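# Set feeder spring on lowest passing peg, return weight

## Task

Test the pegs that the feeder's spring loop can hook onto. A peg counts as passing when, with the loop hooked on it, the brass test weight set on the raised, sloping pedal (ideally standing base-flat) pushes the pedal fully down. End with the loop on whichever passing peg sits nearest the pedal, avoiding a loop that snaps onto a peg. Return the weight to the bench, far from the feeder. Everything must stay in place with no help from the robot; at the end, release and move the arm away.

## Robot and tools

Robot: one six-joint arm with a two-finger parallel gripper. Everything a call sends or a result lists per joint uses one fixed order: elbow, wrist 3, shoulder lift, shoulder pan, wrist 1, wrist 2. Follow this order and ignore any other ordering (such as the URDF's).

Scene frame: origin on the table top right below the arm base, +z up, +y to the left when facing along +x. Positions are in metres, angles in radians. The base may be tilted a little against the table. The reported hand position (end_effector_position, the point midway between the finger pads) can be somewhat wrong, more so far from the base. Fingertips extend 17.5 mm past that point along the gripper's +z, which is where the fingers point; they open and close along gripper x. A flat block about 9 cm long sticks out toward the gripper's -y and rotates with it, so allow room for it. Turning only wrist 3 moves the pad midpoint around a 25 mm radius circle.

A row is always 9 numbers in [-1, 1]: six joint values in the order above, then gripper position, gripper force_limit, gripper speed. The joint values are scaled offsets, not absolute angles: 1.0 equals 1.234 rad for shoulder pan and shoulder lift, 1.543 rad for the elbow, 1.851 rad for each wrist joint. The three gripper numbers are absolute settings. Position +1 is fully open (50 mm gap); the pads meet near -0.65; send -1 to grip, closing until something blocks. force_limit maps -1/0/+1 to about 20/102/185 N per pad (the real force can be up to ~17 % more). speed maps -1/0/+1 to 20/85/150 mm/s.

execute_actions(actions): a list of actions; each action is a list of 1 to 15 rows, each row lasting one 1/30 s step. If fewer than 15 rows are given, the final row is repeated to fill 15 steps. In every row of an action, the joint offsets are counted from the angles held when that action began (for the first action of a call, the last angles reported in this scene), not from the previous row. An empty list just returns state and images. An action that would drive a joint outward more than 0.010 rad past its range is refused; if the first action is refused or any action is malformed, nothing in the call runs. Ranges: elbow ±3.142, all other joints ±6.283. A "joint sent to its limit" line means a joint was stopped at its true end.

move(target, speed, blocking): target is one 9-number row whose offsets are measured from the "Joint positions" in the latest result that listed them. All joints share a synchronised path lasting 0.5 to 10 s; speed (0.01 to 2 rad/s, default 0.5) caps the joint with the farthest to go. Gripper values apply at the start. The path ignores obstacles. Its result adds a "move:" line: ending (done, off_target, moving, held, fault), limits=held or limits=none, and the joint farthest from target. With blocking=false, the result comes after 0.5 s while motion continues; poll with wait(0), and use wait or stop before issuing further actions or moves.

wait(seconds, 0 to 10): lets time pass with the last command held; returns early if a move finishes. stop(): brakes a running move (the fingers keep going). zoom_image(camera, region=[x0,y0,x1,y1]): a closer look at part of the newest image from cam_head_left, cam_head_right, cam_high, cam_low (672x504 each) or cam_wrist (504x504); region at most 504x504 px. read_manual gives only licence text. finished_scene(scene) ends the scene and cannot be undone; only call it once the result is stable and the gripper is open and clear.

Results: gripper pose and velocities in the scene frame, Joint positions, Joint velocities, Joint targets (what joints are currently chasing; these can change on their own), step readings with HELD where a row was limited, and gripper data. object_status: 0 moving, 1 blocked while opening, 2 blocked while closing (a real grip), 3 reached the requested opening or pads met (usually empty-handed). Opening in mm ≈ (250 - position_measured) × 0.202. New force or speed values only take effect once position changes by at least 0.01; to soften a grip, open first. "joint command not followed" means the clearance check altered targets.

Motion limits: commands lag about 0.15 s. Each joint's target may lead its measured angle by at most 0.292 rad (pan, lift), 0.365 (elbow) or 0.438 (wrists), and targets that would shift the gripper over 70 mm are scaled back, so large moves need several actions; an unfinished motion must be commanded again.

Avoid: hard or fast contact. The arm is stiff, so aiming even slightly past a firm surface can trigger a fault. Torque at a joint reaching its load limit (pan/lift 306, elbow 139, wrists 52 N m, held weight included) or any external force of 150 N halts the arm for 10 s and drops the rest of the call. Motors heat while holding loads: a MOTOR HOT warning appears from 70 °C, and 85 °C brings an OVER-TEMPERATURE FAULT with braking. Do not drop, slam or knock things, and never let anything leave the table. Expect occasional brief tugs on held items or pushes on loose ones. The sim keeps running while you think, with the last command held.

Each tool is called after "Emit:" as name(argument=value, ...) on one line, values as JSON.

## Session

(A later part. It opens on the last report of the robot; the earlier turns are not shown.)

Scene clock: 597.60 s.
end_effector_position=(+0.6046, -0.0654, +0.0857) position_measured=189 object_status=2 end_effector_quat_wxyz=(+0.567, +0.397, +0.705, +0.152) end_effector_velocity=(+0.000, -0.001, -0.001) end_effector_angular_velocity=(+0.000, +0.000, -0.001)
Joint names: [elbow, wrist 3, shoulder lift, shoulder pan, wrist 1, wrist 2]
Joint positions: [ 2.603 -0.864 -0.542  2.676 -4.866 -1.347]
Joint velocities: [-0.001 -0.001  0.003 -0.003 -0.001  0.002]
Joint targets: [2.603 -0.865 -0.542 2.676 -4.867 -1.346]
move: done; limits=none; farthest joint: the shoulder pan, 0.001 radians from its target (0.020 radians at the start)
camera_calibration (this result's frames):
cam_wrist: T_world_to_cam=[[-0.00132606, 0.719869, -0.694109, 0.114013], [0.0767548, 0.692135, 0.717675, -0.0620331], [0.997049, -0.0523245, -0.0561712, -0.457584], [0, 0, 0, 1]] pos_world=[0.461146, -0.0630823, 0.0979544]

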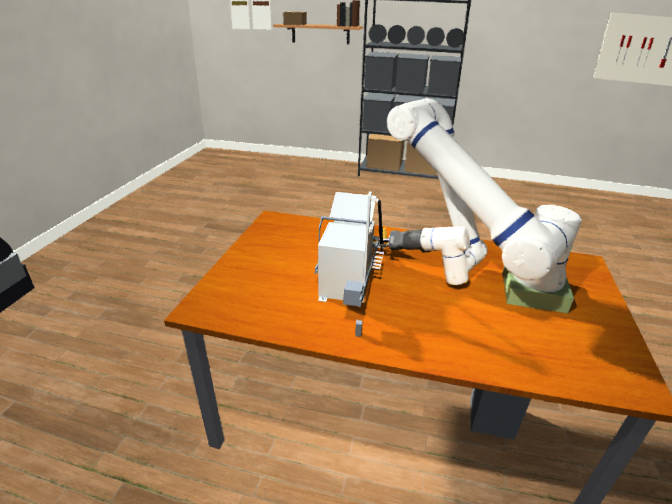

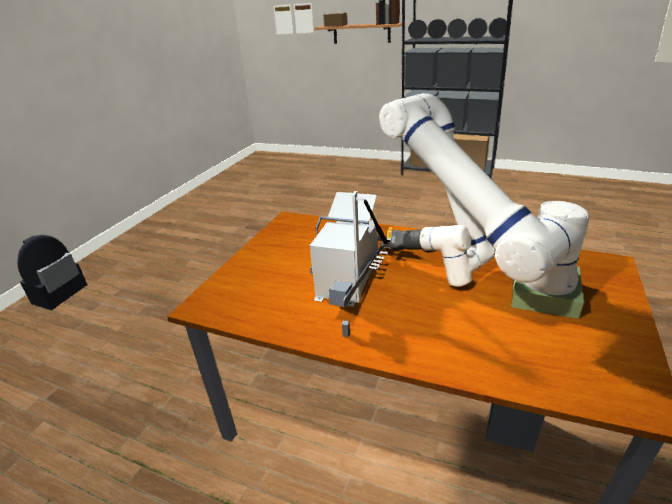

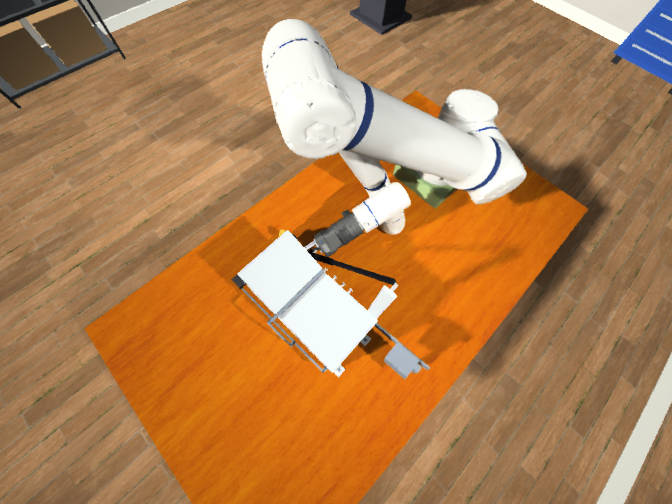

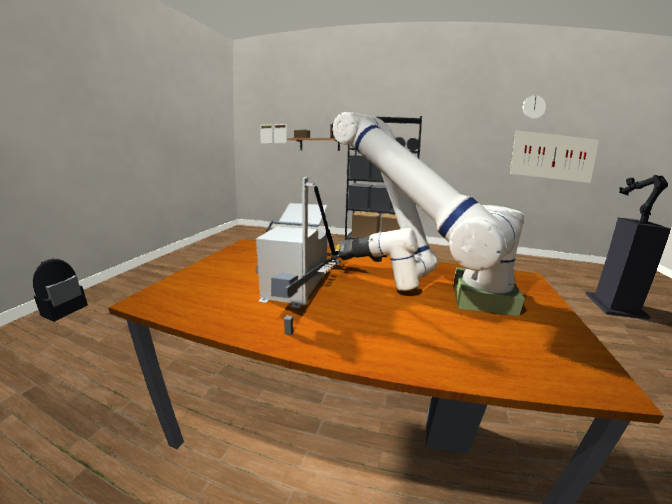

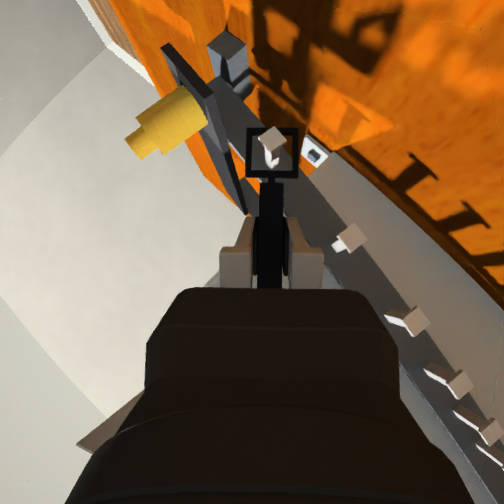

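Emit:
move(target=[0.0262,-0.0031,-0.0018,0.0026,-0.0016,-0.0238,-1,-0.4,-1], speed=0.06)

Emit:
move(target=[0.015,0.0748,-0.0794,0.1284,0.0594,-0.0624,-1,-0.4,-1], speed=0.18)

Emit:
zoom_image(camera="cam_wrist", region=[170,80,370,280])

Scene clock: 609.73 s.
end_effector_position=(+0.5828, -0.0664, +0.0859) position_measured=189 object_status=2 end_effector_quat_wxyz=(+0.556, +0.412, +0.709, +0.133) end_effector_velocity=(-0.001, -0.000, +0.000) end_effector_angular_velocity=(-0.000, +0.002, -0.002)
Joint names: [elbow, wrist 3, shoulder lift, shoulder pan, wrist 1, wrist 2]
Joint positions: [ 2.643 -0.87  -0.544  2.68  -4.869 -1.39 ]
Joint velocities: [ 0.002 -0.001 -0.001 -0.     0.    -0.002]
Joint targets: [2.644 -0.870 -0.544 2.680 -4.869 -1.391]
move: done; limits=none; farthest joint: the wrist 2, 0.001 radians from its target (0.045 radians at the start)
camera_calibration (this result's frames):
cam_wrist: T_world_to_cam=[[-0.00228171, 0.718567, -0.695454, 0.115477], [0.12994, 0.689773, 0.71227, -0.0904748], [0.991519, -0.0887421, -0.0949444, -0.431735], [0, 0, 0, 1]] pos_world=[0.440093, -0.0588842, 0.103761]

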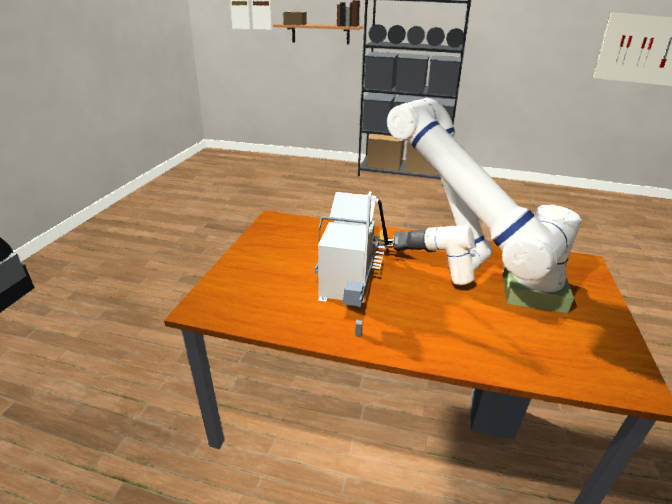

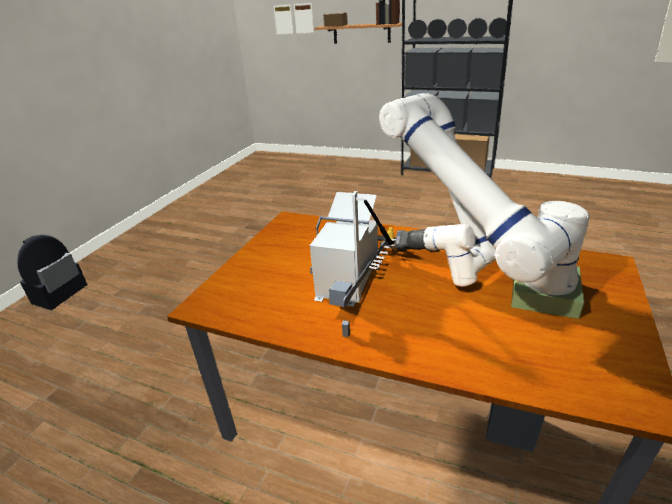

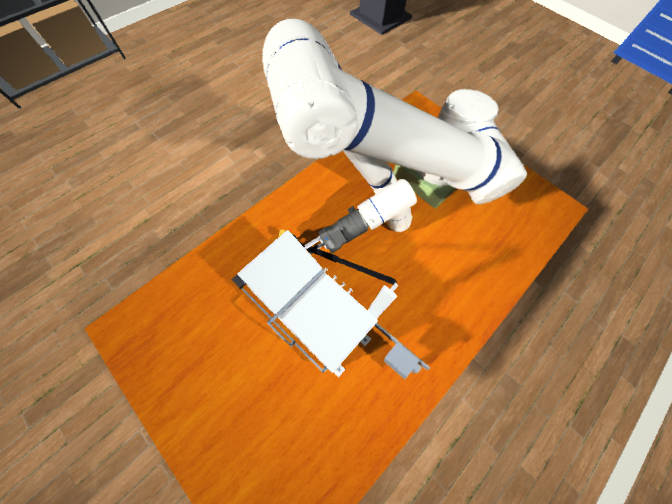

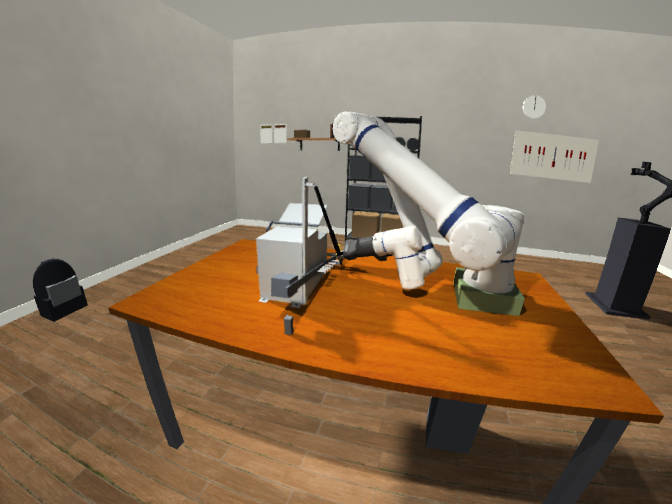

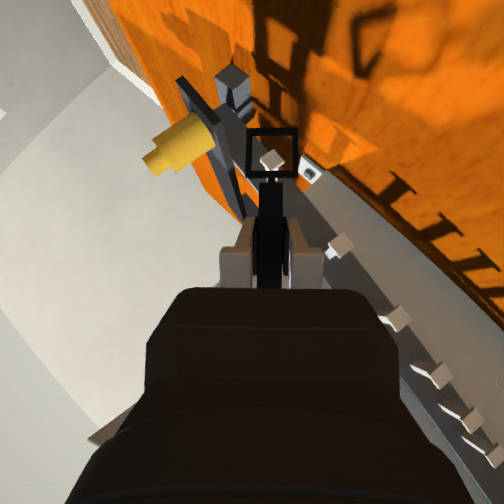

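Scene clock: 611.07 s.
end_effector_position=(+0.5797, -0.0047, +0.1012) position_measured=189 object_status=2 end_effector_quat_wxyz=(+0.530, +0.440, +0.706, +0.164) end_effector_velocity=(-0.000, +0.000, +0.001) end_effector_angular_velocity=(+0.000, -0.001, -0.000)
Joint names: [elbow, wrist 3, shoulder lift, shoulder pan, wrist 1, wrist 2]
Joint positions: [ 2.666 -0.732 -0.642  2.838 -4.76  -1.506]
Joint velocities: [ 0.001  0.001 -0.002  0.001  0.001 -0.001]
Joint targets: [2.667 -0.732 -0.642 2.838 -4.759 -1.506]
move: done; limits=none; farthest joint: the shoulder pan, 0.001 radians from its target (0.159 radians at the start)
camera_calibration (this result's frames):
cam_wrist: T_world_to_cam=[[-0.0123739, 0.782537, -0.622482, 0.0804358], [0.140966, 0.617677, 0.773695, -0.156476], [0.989937, -0.078175, -0.117954, -0.418467], [0, 0, 0, 1]] pos_world=[0.43731, 0.000994163, 0.121775]

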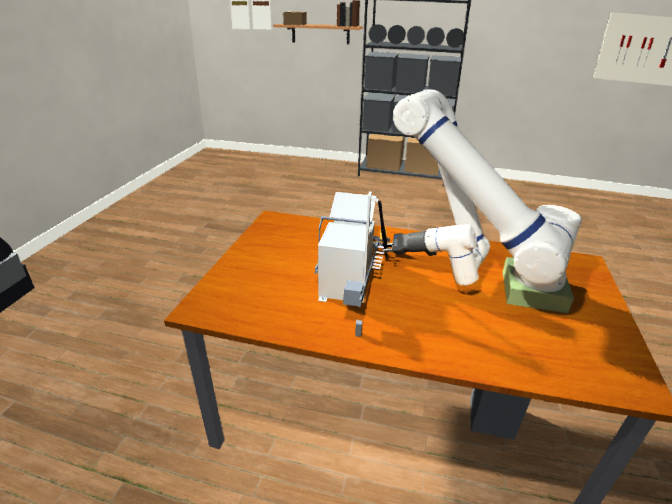

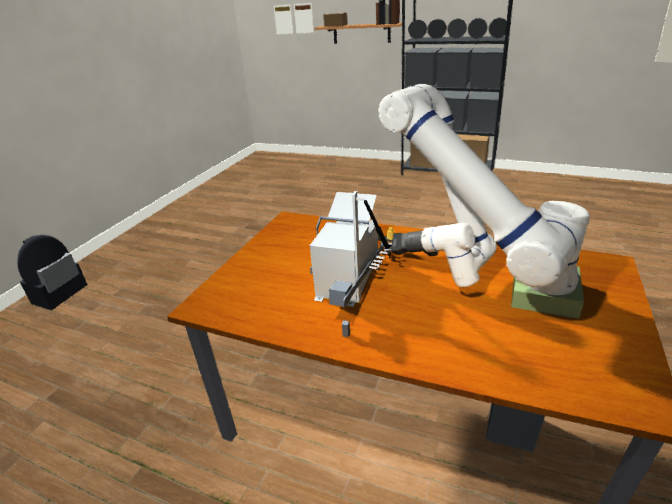

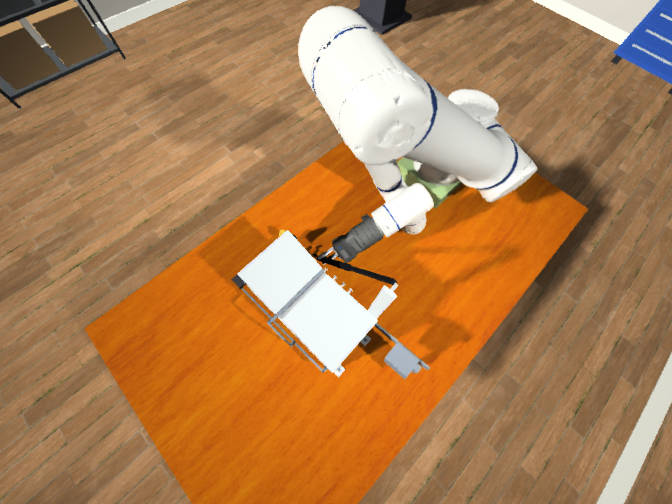

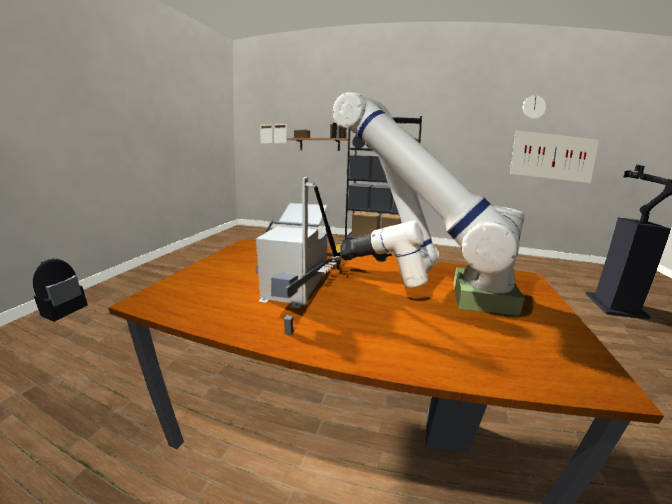

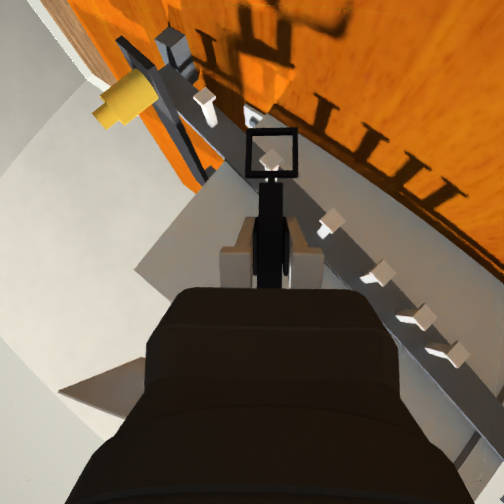

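Region (170, 80, 370, 280) of cam_wrist's 504x504 image, scaled by 2.520, with more detail than that image has.

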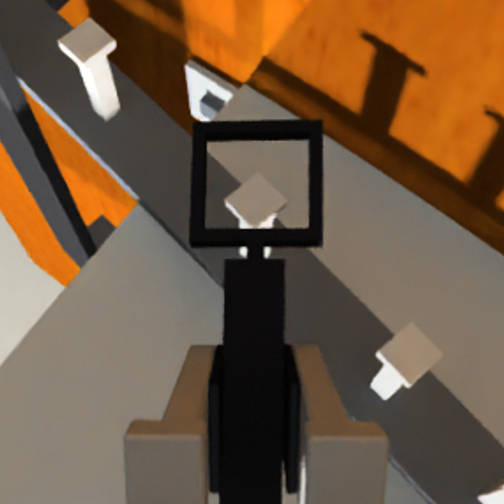

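Emit:
move(target=[-0.0258,-0.0007,0.0167,-0.0102,-0.0149,0.0281,-1,-0.4,-1], speed=0.06)

Emit:
move(target=[0.0028,0.0026,-0.015,0.0108,0.0074,-0.0068,-1,-0.4,-1], speed=0.014)

Emit:
zoom_image(camera="cam_wrist", region=[170,80,370,280])

Scene clock: 619.93 s.
end_effector_position=(+0.6013, -0.0034, +0.1011) position_measured=189 object_status=2 end_effector_quat_wxyz=(+0.544, +0.423, +0.700, +0.186) end_effector_velocity=(-0.000, -0.001, -0.001) end_effector_angular_velocity=(+0.002, +0.000, -0.001)
Joint names: [elbow, wrist 3, shoulder lift, shoulder pan, wrist 1, wrist 2]
Joint positions: [ 2.627 -0.733 -0.622  2.825 -4.787 -1.454]
Joint velocities: [ 0.     0.001  0.001 -0.003 -0.001  0.002]
Joint targets: [2.627 -0.733 -0.621 2.825 -4.787 -1.454]
move: done; limits=none; farthest joint: the elbow, 0.001 radians from its target (0.040 radians at the start)
camera_calibration (this result's frames):
cam_wrist: T_world_to_cam=[[-0.010122, 0.783186, -0.621705, 0.0782739], [0.079717, 0.62039, 0.780231, -0.124063], [0.996766, -0.041663, -0.0687128, -0.448695], [0, 0, 0, 1]] pos_world=[0.457926, -0.00302972, 0.11463]

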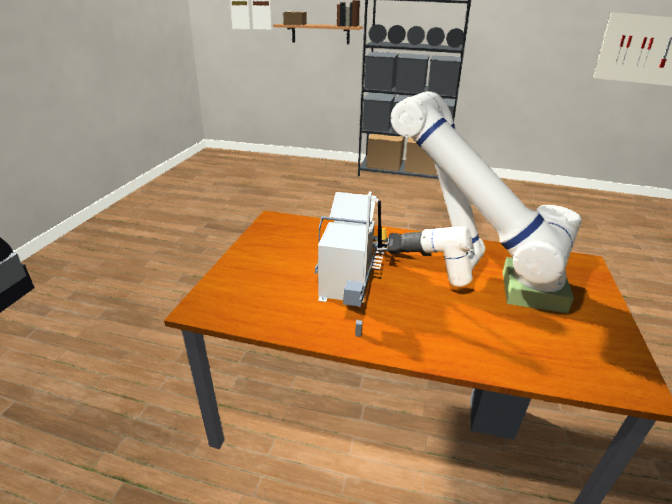

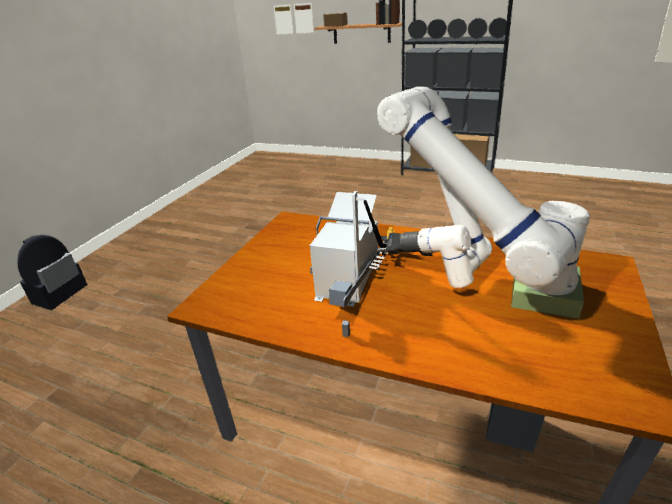

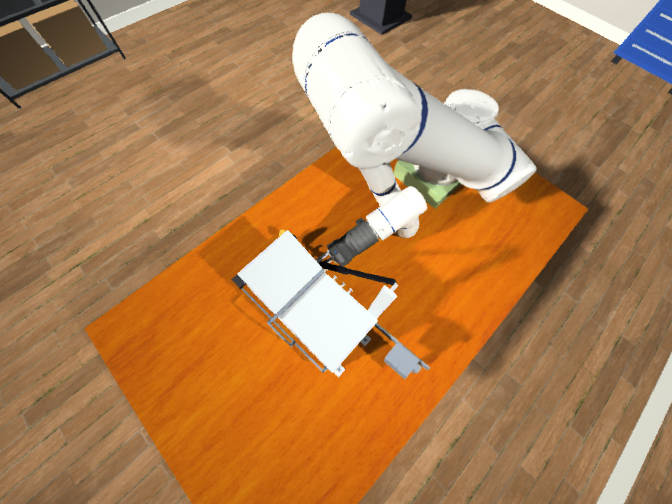

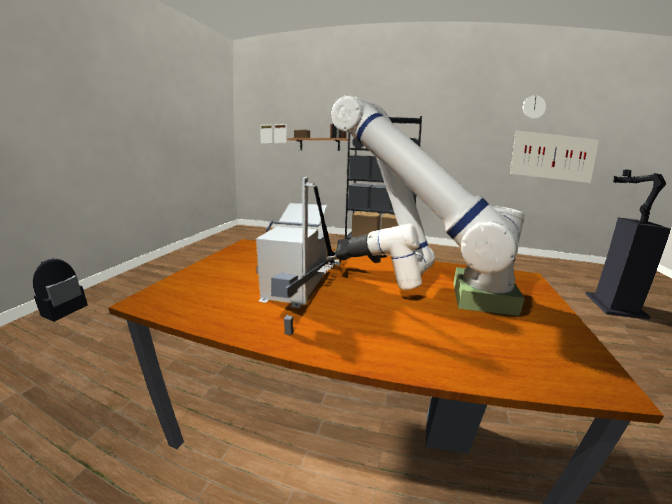

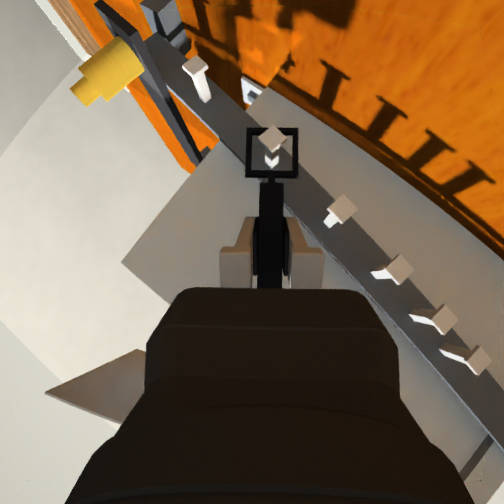

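Scene clock: 621.47 s.
end_effector_position=(+0.6009, +0.0009, +0.1069) position_measured=189 object_status=2 end_effector_quat_wxyz=(+0.544, +0.423, +0.700, +0.186) end_effector_velocity=(+0.001, +0.000, +0.001) end_effector_angular_velocity=(+0.000, -0.002, -0.000)
Joint names: [elbow, wrist 3, shoulder lift, shoulder pan, wrist 1, wrist 2]
Joint positions: [ 2.631 -0.728 -0.64   2.838 -4.773 -1.466]
Joint velocities: [-0.001  0.001 -0.002  0.002  0.001 -0.001]
Joint targets: [2.631 -0.728 -0.640 2.839 -4.773 -1.467]
move: done; limits=none; farthest joint: the shoulder lift, 0.001 radians from its target (0.019 radians at the start)
camera_calibration (this result's frames):
cam_wrist: T_world_to_cam=[[-0.0100222, 0.783223, -0.62166, 0.0783551], [0.0798256, 0.620334, 0.780265, -0.131286], [0.996758, -0.0418044, -0.0687383, -0.447683], [0, 0, 0, 1]] pos_world=[0.457497, 0.0013564, 0.120375]

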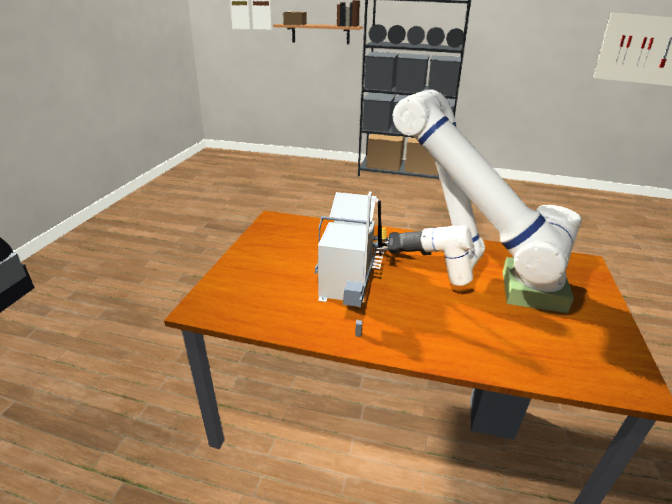

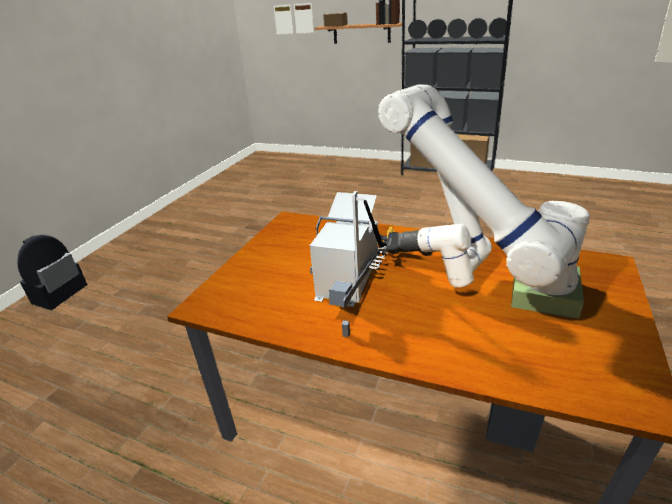

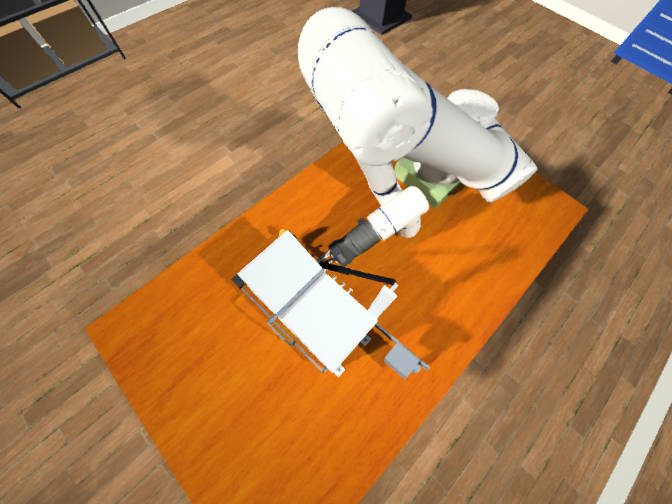

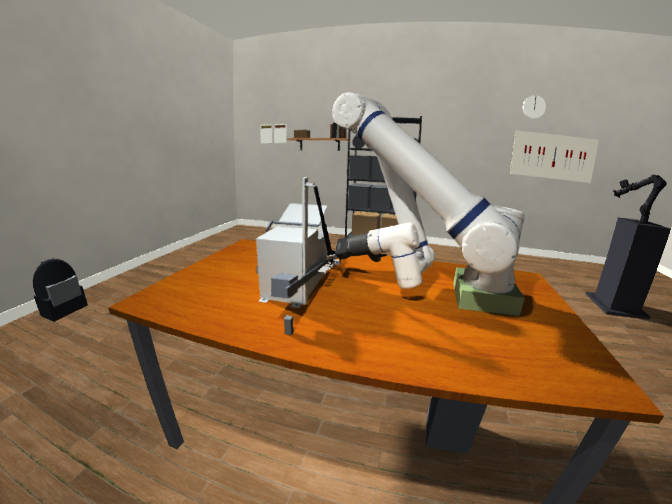

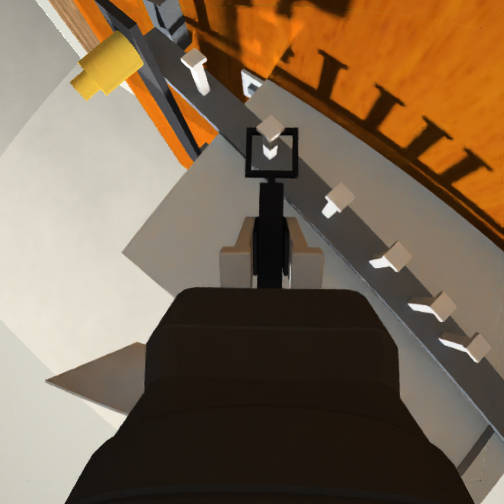

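Region (170, 80, 370, 280) of cam_wrist's 504x504 image, scaled by 2.520, with more detail than that image has.

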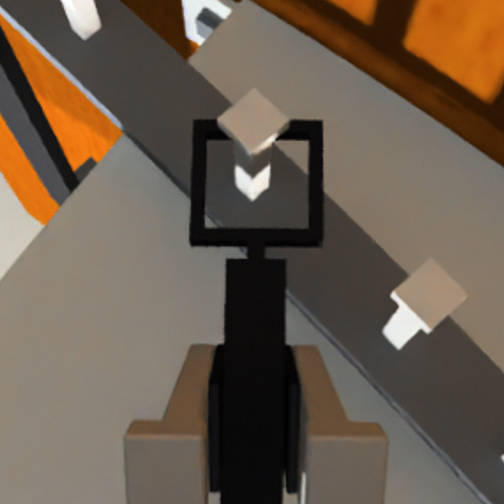

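Emit:
move(target=[0,0,0,0,0,0,0.1,-0.4,-1])

Emit:
move(target=[0.0512,-0.0124,0.0733,-0.0531,-0.0897,0.033,0.1,-0.4,-1], speed=0.35)

Scene clock: 662.33 s.
end_effector_position=(+0.6009, +0.0010, +0.1069) position_measured=138 object_status=3 end_effector_quat_wxyz=(+0.544, +0.423, +0.700, +0.186) end_effector_velocity=(-0.000, -0.000, -0.001) end_effector_angular_velocity=(-0.000, +0.001, -0.000)
Joint names: [elbow, wrist 3, shoulder lift, shoulder pan, wrist 1, wrist 2]
Joint positions: [ 2.631 -0.728 -0.64   2.839 -4.773 -1.466]
Joint velocities: [ 0.    -0.001  0.002 -0.001 -0.001 -0.   ]
Joint targets: [2.631 -0.728 -0.640 2.838 -4.773 -1.466]
move: done; limits=none; farthest joint: the shoulder pan, 0.001 radians from its target (0.001 radians at the start)
camera_calibration (this result's frames):
cam_wrist: T_world_to_cam=[[-0.0100754, 0.78323, -0.621651, 0.0783569], [0.0796998, 0.620333, 0.780278, -0.131315], [0.996768, -0.0416838, -0.0686733, -0.447679], [0, 0, 0, 1]] pos_world=[0.457487, 0.00142633, 0.120429]

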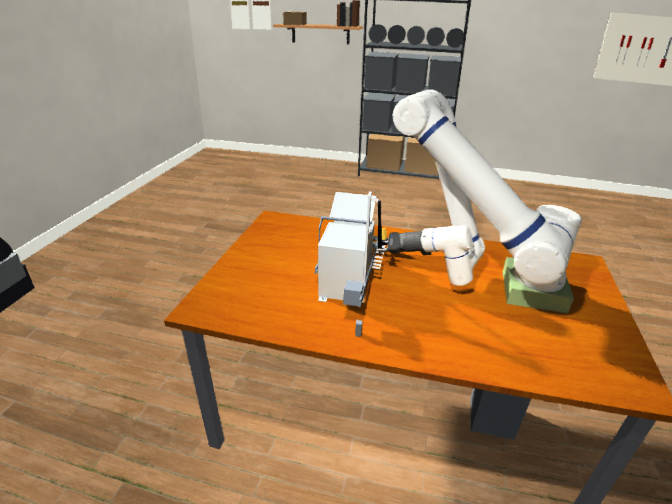

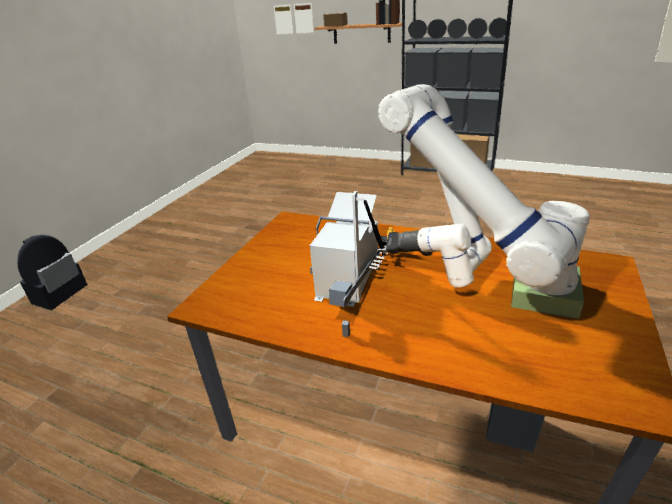

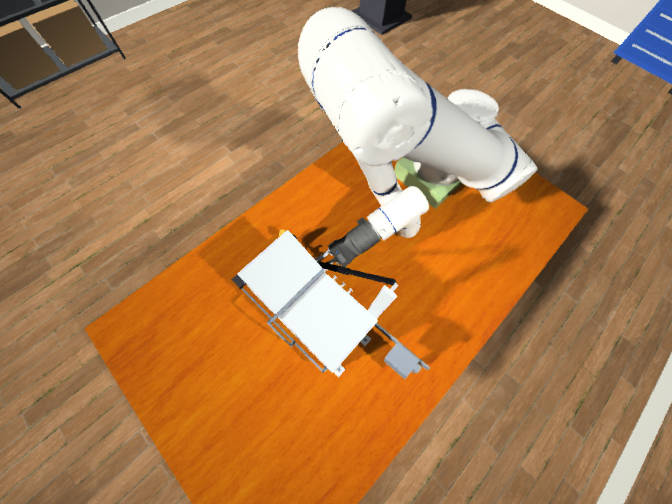

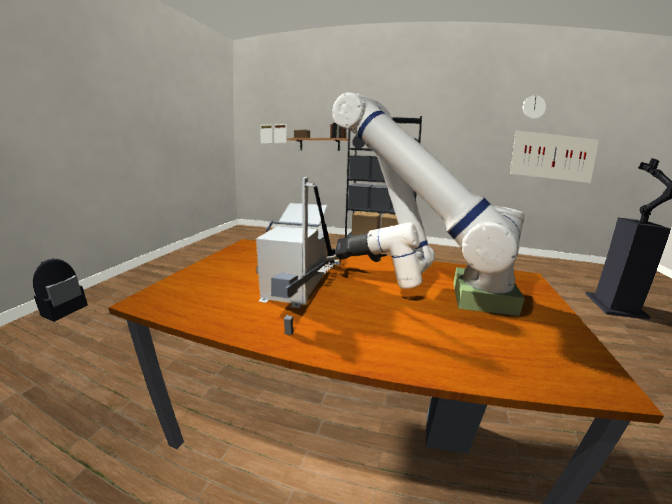

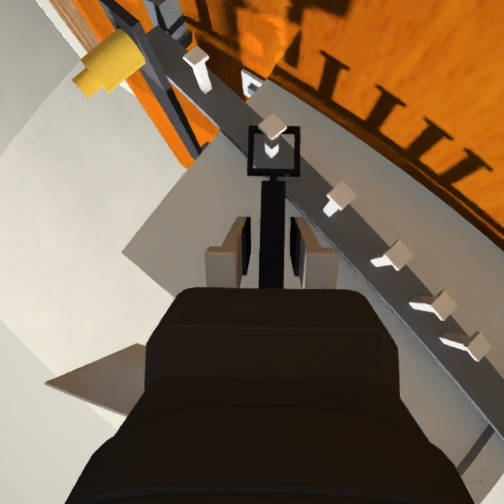

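Scene clock: 663.33 s.
end_effector_position=(+0.5558, -0.0015, +0.1070) position_measured=138 object_status=3 end_effector_quat_wxyz=(+0.544, +0.423, +0.700, +0.186) end_effector_velocity=(-0.001, +0.001, -0.000) end_effector_angular_velocity=(+0.000, +0.002, +0.001)
Joint names: [elbow, wrist 3, shoulder lift, shoulder pan, wrist 1, wrist 2]
Joint positions: [ 2.71  -0.751 -0.55   2.773 -4.939 -1.405]
Joint velocities: [ 0.002 -0.001  0.002  0.    -0.002  0.001]
Joint targets: [2.710 -0.751 -0.550 2.773 -4.940 -1.405]
move: done; limits=none; farthest joint: the wrist 2, 0.001 radians from its target (0.062 radians at the start)
camera_calibration (this result's frames):
cam_wrist: T_world_to_cam=[[-0.00991757, 0.783473, -0.621347, 0.0798004], [0.0800426, 0.620006, 0.780504, -0.126417], [0.996742, -0.0419935, -0.0688601, -0.402826], [0, 0, 0, 1]] pos_world=[0.412423, -0.00105826, 0.120514]

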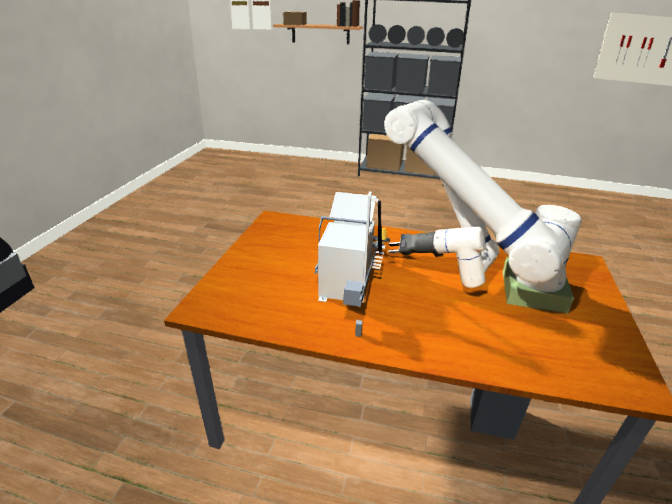

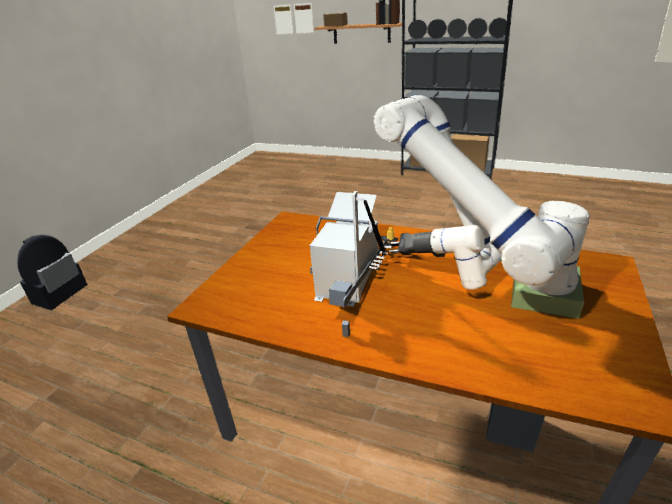

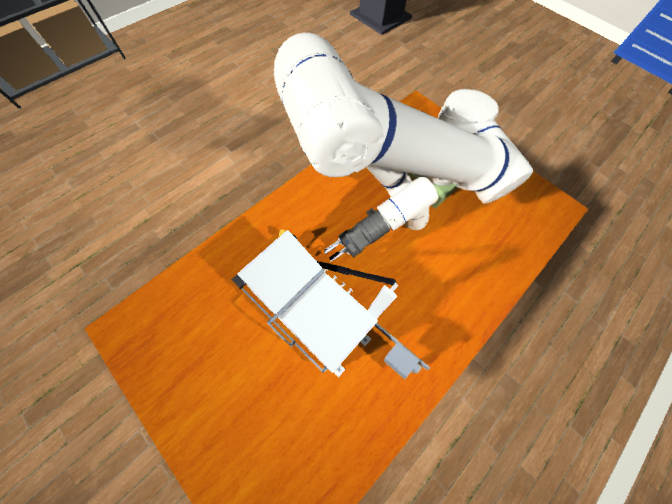

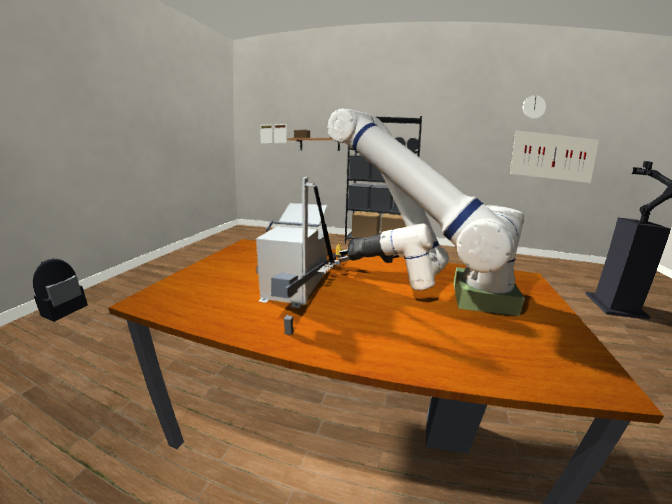

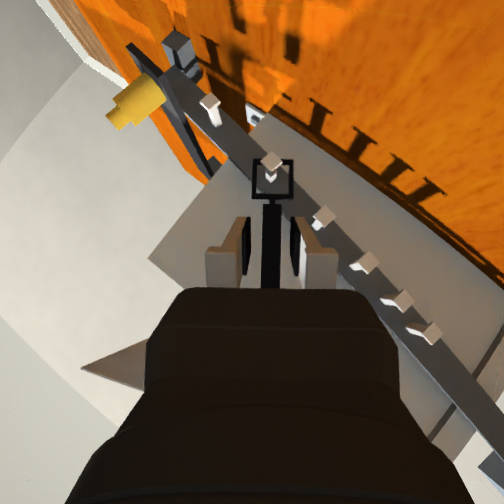

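Emit:
execute_actions(actions=[])

Scene clock: 683.93 s.
end_effector_position=(+0.5558, -0.0015, +0.1070) position_measured=138 object_status=3 end_effector_quat_wxyz=(+0.544, +0.423, +0.700, +0.186) end_effector_velocity=(+0.000, -0.001, -0.000) end_effector_angular_velocity=(-0.000, -0.000, -0.001)
Joint names: [elbow, wrist 3, shoulder lift, shoulder pan, wrist 1, wrist 2]
Joint positions: [ 2.71  -0.751 -0.55   2.773 -4.94  -1.405]
Joint velocities: [-0.001 -0.     0.    -0.001  0.     0.   ]
Joint targets: [2.710 -0.751 -0.550 2.773 -4.940 -1.405]
camera_calibration (this result's frames):
cam_wrist: T_world_to_cam=[[-0.00991574, 0.783475, -0.621345, 0.079804], [0.0800533, 0.620003, 0.780505, -0.12642], [0.996741, -0.0420014, -0.0688675, -0.402769], [0, 0, 0, 1]] pos_world=[0.412368, -0.00106026, 0.12052]

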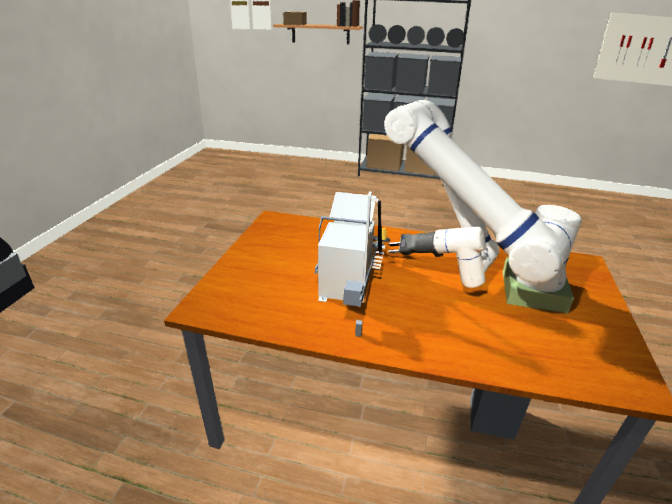

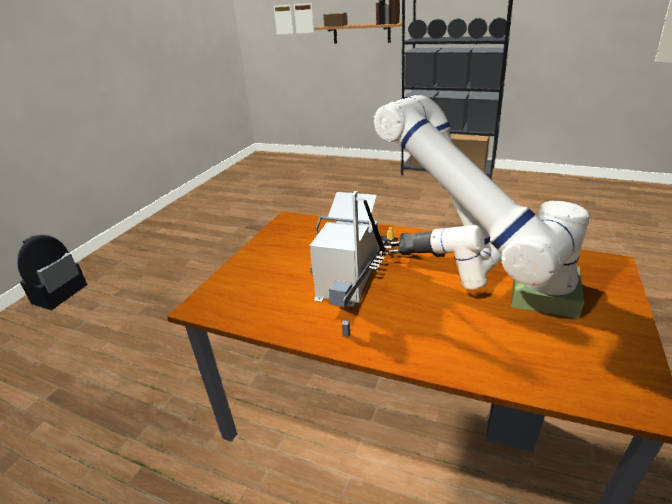

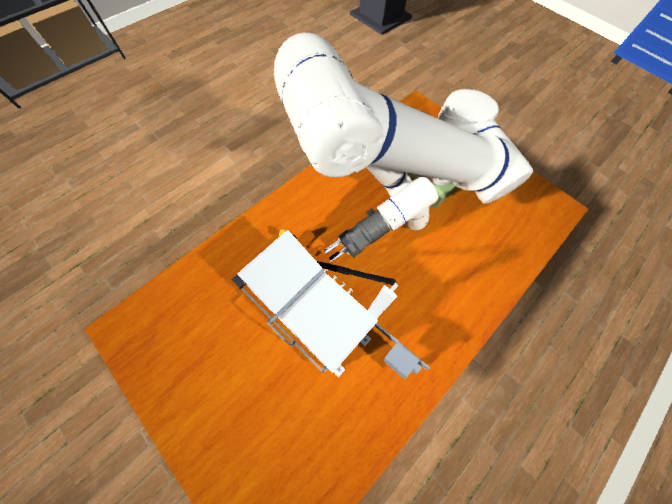

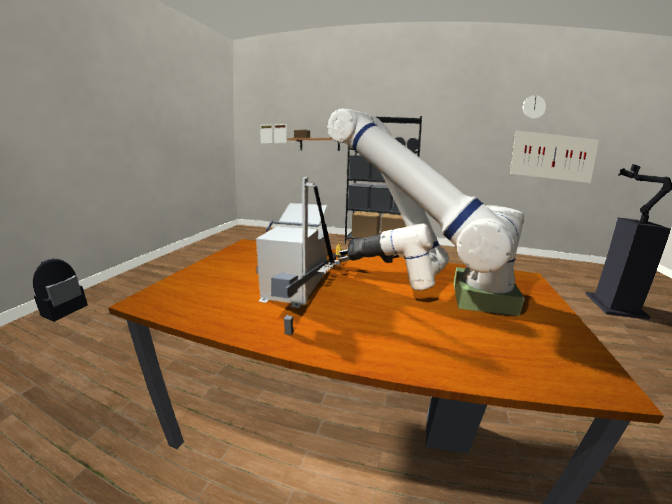

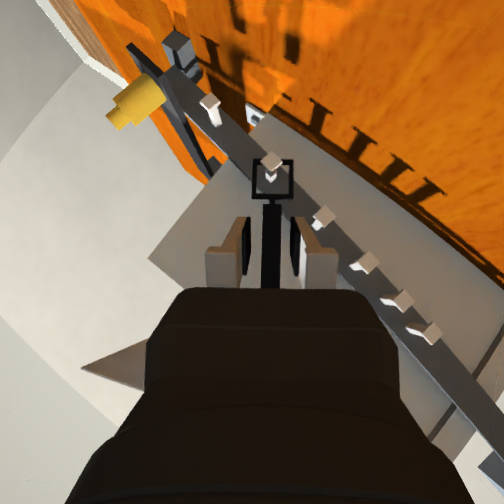

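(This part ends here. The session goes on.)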